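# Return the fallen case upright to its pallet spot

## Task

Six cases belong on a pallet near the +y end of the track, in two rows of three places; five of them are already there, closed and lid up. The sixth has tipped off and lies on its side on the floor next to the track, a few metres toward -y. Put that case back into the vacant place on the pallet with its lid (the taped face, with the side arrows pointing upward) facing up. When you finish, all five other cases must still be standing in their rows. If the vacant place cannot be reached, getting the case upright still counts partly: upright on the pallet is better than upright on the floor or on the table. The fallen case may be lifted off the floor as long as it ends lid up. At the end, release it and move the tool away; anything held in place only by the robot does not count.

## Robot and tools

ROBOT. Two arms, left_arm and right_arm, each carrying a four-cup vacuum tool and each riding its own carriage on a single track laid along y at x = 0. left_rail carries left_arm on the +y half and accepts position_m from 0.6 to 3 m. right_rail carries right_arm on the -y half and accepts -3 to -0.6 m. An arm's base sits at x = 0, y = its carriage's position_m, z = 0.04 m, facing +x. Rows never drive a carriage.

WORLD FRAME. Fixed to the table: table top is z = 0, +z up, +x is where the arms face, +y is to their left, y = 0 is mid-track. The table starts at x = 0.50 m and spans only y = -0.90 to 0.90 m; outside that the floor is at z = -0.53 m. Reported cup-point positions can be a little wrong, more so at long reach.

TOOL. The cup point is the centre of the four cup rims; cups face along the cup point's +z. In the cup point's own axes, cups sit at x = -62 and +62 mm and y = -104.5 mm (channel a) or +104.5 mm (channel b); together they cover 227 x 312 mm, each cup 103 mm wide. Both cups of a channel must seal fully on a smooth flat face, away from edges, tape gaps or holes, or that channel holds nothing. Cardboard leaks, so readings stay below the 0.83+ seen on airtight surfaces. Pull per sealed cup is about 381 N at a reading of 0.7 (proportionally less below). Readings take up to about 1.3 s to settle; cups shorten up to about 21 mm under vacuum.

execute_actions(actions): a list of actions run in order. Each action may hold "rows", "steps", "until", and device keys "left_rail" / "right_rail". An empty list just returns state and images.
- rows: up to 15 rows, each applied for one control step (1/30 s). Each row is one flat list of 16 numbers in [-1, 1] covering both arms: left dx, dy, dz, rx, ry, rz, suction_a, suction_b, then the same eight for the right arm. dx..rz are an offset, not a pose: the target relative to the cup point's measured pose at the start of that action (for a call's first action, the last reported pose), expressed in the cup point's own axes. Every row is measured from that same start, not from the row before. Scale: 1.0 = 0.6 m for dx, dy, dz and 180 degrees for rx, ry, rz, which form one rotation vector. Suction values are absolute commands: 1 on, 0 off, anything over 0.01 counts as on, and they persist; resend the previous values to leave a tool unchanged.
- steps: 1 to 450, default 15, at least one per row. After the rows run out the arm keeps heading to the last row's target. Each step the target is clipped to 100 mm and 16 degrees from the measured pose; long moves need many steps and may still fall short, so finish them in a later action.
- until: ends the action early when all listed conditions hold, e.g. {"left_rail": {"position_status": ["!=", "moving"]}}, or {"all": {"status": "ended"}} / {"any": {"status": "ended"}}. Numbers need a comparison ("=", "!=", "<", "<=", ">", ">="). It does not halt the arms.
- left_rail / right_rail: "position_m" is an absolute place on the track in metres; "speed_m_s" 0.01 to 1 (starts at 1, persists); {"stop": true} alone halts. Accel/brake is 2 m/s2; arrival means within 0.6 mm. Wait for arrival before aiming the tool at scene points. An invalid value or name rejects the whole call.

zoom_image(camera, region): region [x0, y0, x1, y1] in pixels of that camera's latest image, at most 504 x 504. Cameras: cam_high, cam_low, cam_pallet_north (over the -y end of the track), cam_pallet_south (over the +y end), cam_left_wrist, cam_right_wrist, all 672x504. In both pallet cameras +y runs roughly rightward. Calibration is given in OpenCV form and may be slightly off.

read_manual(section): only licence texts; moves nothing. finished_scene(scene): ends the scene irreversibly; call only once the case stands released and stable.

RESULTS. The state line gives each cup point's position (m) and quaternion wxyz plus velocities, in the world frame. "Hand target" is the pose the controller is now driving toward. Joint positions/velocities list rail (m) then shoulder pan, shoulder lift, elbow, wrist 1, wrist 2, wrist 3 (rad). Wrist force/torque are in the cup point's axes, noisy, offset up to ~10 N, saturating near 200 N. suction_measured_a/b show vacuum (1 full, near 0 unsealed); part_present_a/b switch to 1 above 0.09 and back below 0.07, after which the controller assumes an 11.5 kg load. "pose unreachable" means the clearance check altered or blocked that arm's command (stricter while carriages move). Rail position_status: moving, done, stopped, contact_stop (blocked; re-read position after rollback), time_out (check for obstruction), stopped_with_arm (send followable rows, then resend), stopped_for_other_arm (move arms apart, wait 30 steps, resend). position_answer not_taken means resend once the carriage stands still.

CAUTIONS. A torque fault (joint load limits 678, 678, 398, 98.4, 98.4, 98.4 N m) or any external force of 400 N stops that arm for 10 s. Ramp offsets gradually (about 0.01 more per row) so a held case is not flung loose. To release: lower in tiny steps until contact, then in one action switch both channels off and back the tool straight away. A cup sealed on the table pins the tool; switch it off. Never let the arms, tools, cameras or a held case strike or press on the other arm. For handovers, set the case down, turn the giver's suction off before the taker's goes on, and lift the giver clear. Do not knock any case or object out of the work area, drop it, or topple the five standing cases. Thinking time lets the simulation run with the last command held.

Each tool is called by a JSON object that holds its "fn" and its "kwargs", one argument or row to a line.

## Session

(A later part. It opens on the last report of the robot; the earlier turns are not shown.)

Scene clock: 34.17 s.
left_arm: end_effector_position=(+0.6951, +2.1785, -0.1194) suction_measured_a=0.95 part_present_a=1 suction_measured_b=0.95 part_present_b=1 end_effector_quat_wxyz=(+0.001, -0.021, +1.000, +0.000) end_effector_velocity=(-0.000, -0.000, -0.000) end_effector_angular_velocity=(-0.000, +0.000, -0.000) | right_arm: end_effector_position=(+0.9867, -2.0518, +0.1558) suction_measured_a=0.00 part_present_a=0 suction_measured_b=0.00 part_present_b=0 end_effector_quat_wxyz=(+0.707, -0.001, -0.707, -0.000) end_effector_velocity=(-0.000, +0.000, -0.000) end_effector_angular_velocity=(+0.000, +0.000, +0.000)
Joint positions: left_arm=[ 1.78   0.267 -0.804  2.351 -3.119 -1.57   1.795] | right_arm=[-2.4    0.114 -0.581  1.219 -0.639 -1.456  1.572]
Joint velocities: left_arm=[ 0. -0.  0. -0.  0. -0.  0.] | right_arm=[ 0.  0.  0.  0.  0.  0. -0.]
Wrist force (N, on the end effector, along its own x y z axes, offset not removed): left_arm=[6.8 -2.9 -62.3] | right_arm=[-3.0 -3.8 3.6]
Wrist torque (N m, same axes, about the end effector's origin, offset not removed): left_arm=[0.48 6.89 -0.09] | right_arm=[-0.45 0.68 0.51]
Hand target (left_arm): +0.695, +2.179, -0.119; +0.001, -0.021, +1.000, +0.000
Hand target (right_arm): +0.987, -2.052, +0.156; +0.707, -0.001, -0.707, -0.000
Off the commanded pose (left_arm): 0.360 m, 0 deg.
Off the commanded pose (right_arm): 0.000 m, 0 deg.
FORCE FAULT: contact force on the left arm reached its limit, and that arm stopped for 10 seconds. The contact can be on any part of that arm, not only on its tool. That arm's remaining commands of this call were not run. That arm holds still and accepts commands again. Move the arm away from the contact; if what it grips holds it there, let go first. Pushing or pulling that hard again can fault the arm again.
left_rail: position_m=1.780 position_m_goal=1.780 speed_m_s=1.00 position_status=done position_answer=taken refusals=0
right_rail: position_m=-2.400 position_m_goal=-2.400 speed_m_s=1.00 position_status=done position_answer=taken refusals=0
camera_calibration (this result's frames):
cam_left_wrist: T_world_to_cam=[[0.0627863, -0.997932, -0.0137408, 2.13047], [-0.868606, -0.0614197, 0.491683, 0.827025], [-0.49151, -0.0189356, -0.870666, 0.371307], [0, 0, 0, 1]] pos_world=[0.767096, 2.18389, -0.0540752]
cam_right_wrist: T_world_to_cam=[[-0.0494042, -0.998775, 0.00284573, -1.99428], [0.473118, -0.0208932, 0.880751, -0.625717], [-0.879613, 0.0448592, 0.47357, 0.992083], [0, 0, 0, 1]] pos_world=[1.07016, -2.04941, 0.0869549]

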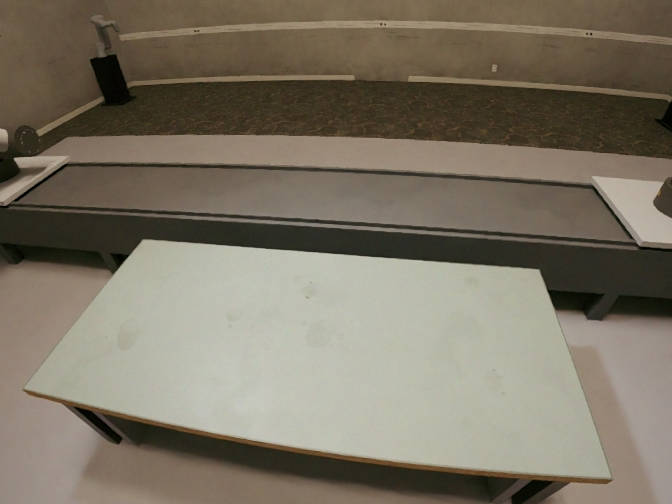

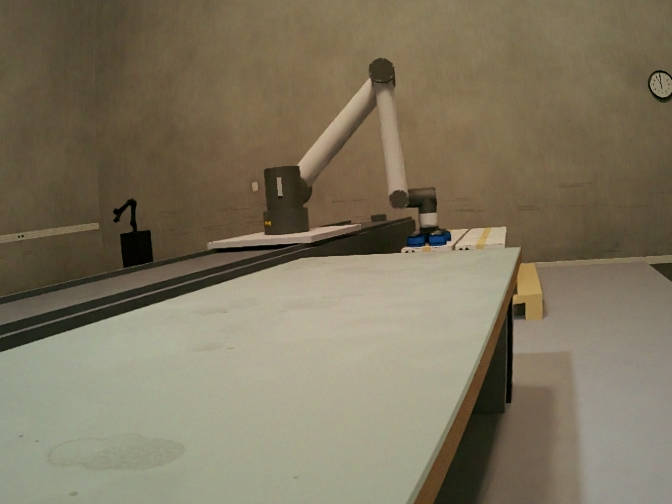

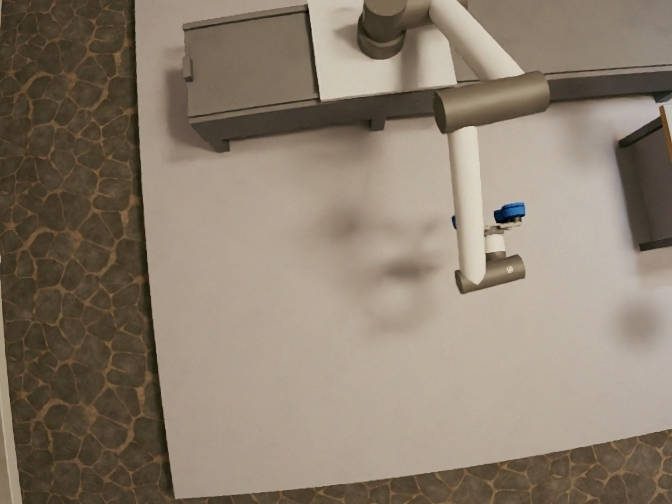

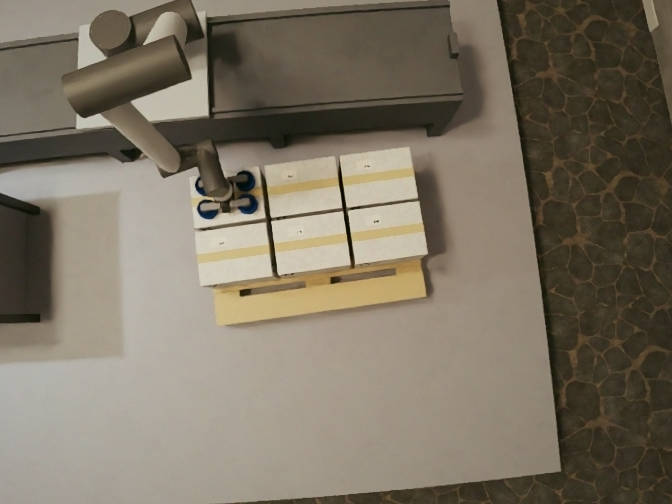

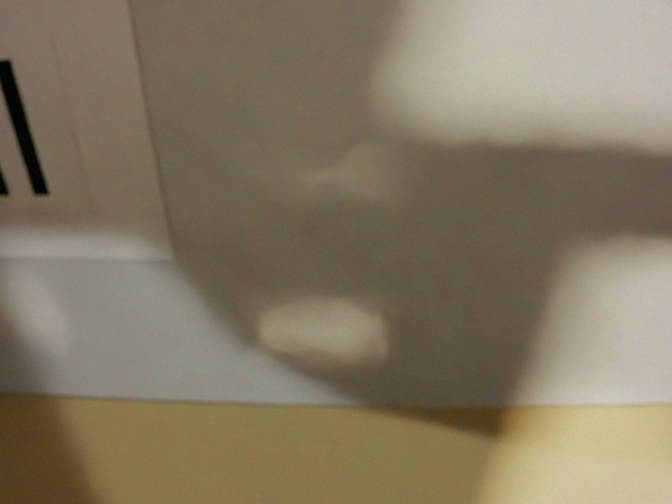

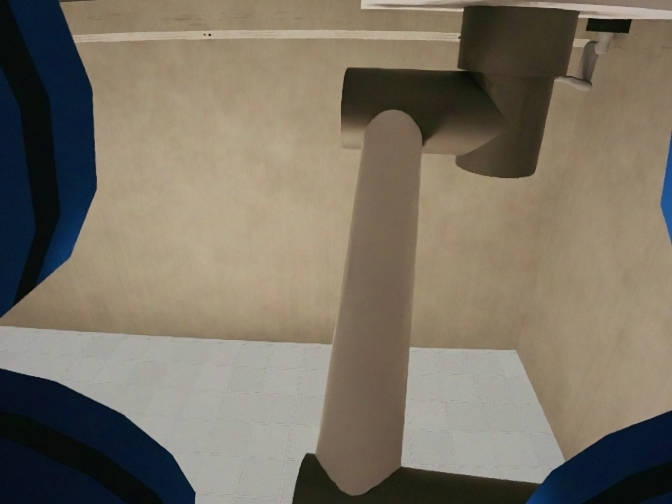

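{"fn": "execute_actions", "kwargs": {
  "actions": [
    {"rows":[[0,0,-0.05,0,0,0,0,0,0,0,0,0,0,0,0,0]],"steps":10},
    {"rows":[[0,0,-0.6,0,0,0,0,0,0,0,0,0,0,0,0,0]],"steps":30}
  ]
}}

Scene clock: 35.67 s.
left_arm: end_effector_position=(+0.6941, +2.1784, +0.2689) suction_measured_a=0.00 part_present_a=0 suction_measured_b=0.00 part_present_b=0 end_effector_quat_wxyz=(+0.001, -0.021, +1.000, +0.000) end_effector_velocity=(+0.000, -0.001, +0.004) end_effector_angular_velocity=(-0.001, +0.005, -0.000) | right_arm: end_effector_position=(+0.9867, -2.0518, +0.1558) suction_measured_a=0.00 part_present_a=0 suction_measured_b=0.00 part_present_b=0 end_effector_quat_wxyz=(+0.707, -0.001, -0.707, -0.000) end_effector_velocity=(-0.000, -0.000, -0.000) end_effector_angular_velocity=(-0.000, +0.000, -0.000)
Joint positions: left_arm=[ 1.78   0.267 -1.388  2.279 -2.465 -1.57   1.795] | right_arm=[-2.4    0.114 -0.581  1.219 -0.639 -1.456  1.572]
Joint velocities: left_arm=[ 0.    -0.001 -0.005 -0.005  0.014 -0.    -0.   ] | right_arm=[ 0. -0.  0. -0. -0.  0.  0.]
Wrist force (N, on the end effector, along its own x y z axes, offset not removed): left_arm=[-2.5 1.6 6.9] | right_arm=[-5.3 -1.4 3.2]
Wrist torque (N m, same axes, about the end effector's origin, offset not removed): left_arm=[1.16 0.25 0.13] | right_arm=[-0.16 1.05 0.50]
Hand target (left_arm): +0.694, +2.178, +0.269; +0.001, -0.021, +1.000, +0.000
Hand target (right_arm): +0.987, -2.052, +0.156; +0.707, -0.001, -0.707, -0.000
Off the commanded pose (left_arm): 0.001 m, 0 deg.
Off the commanded pose (right_arm): 0.000 m, 0 deg.
left_rail: position_m=1.780 position_m_goal=1.780 speed_m_s=1.00 position_status=done position_answer=taken refusals=0
right_rail: position_m=-2.400 position_m_goal=-2.400 speed_m_s=1.00 position_status=done position_answer=taken refusals=0
camera_calibration (this result's frames):
cam_left_wrist: T_world_to_cam=[[0.0628953, -0.997924, -0.0138607, 2.13574], [-0.86869, -0.0615771, 0.491515, 0.63569], [-0.491348, -0.0188733, -0.870759, 0.708643], [0, 0, 0, 1]] pos_world=[0.766079, 2.18383, 0.334209]
cam_right_wrist: T_world_to_cam=[[-0.0494045, -0.998775, 0.00284571, -1.99428], [0.473118, -0.0208934, 0.880752, -0.625717], [-0.879613, 0.0448594, 0.47357, 0.992084], [0, 0, 0, 1]] pos_world=[1.07016, -2.04941, 0.0869548]

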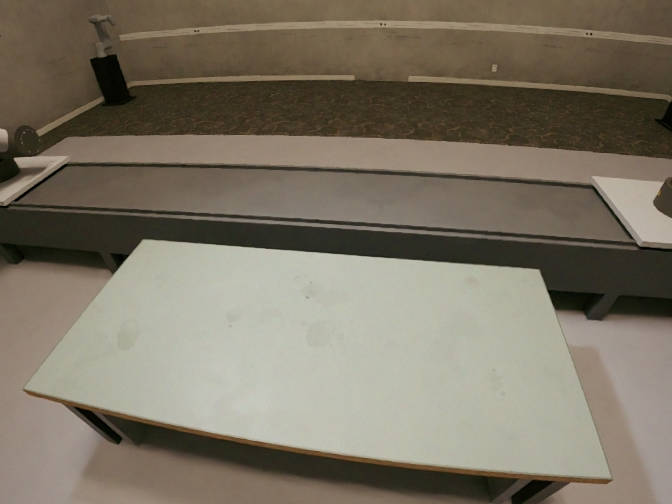

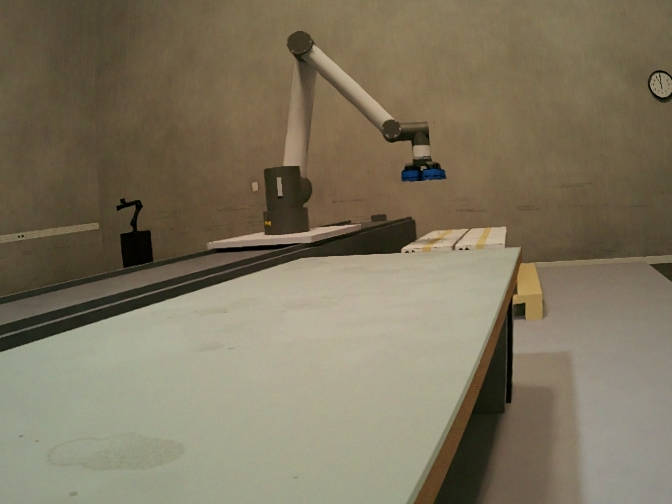

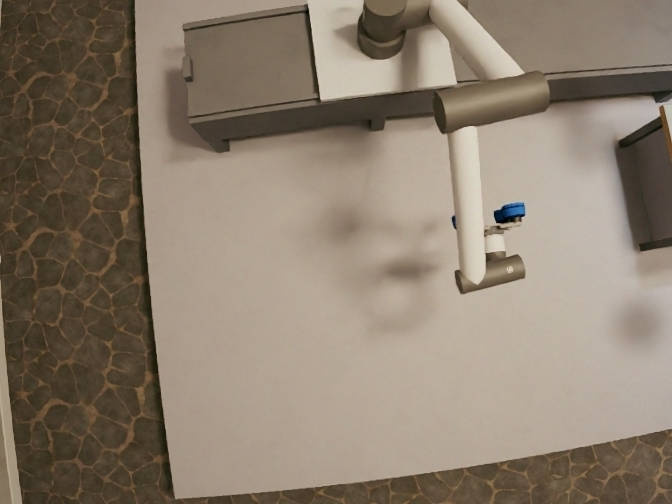

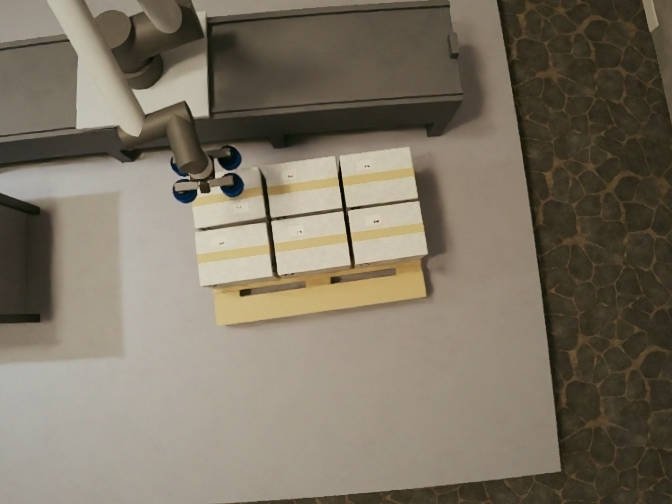

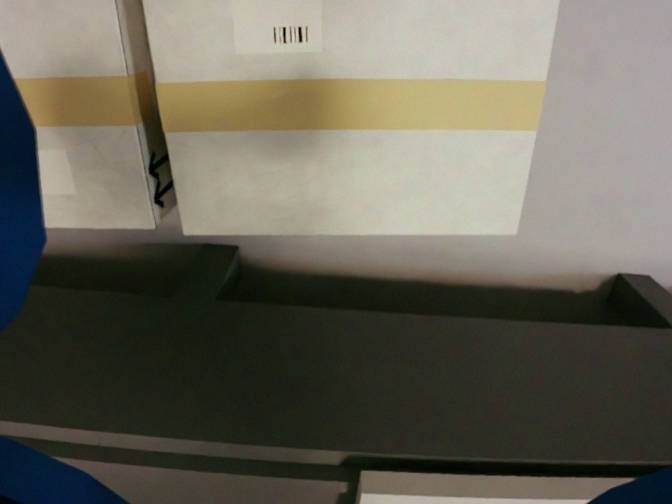

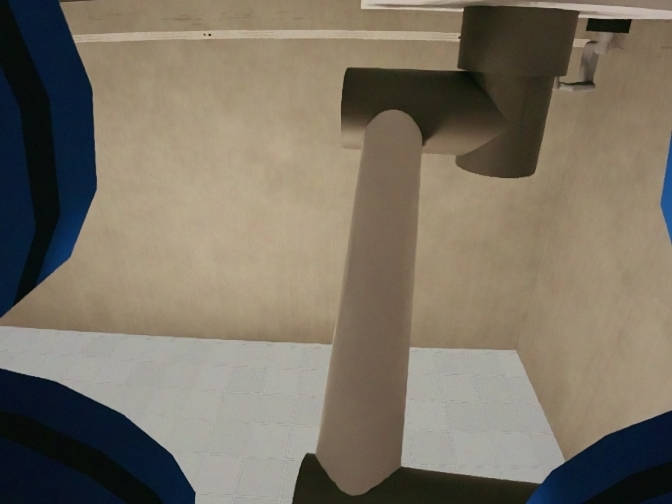

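{"fn": "finished_scene", "kwargs": {
  "scene": 2
}}

The scene is finished: the task was done.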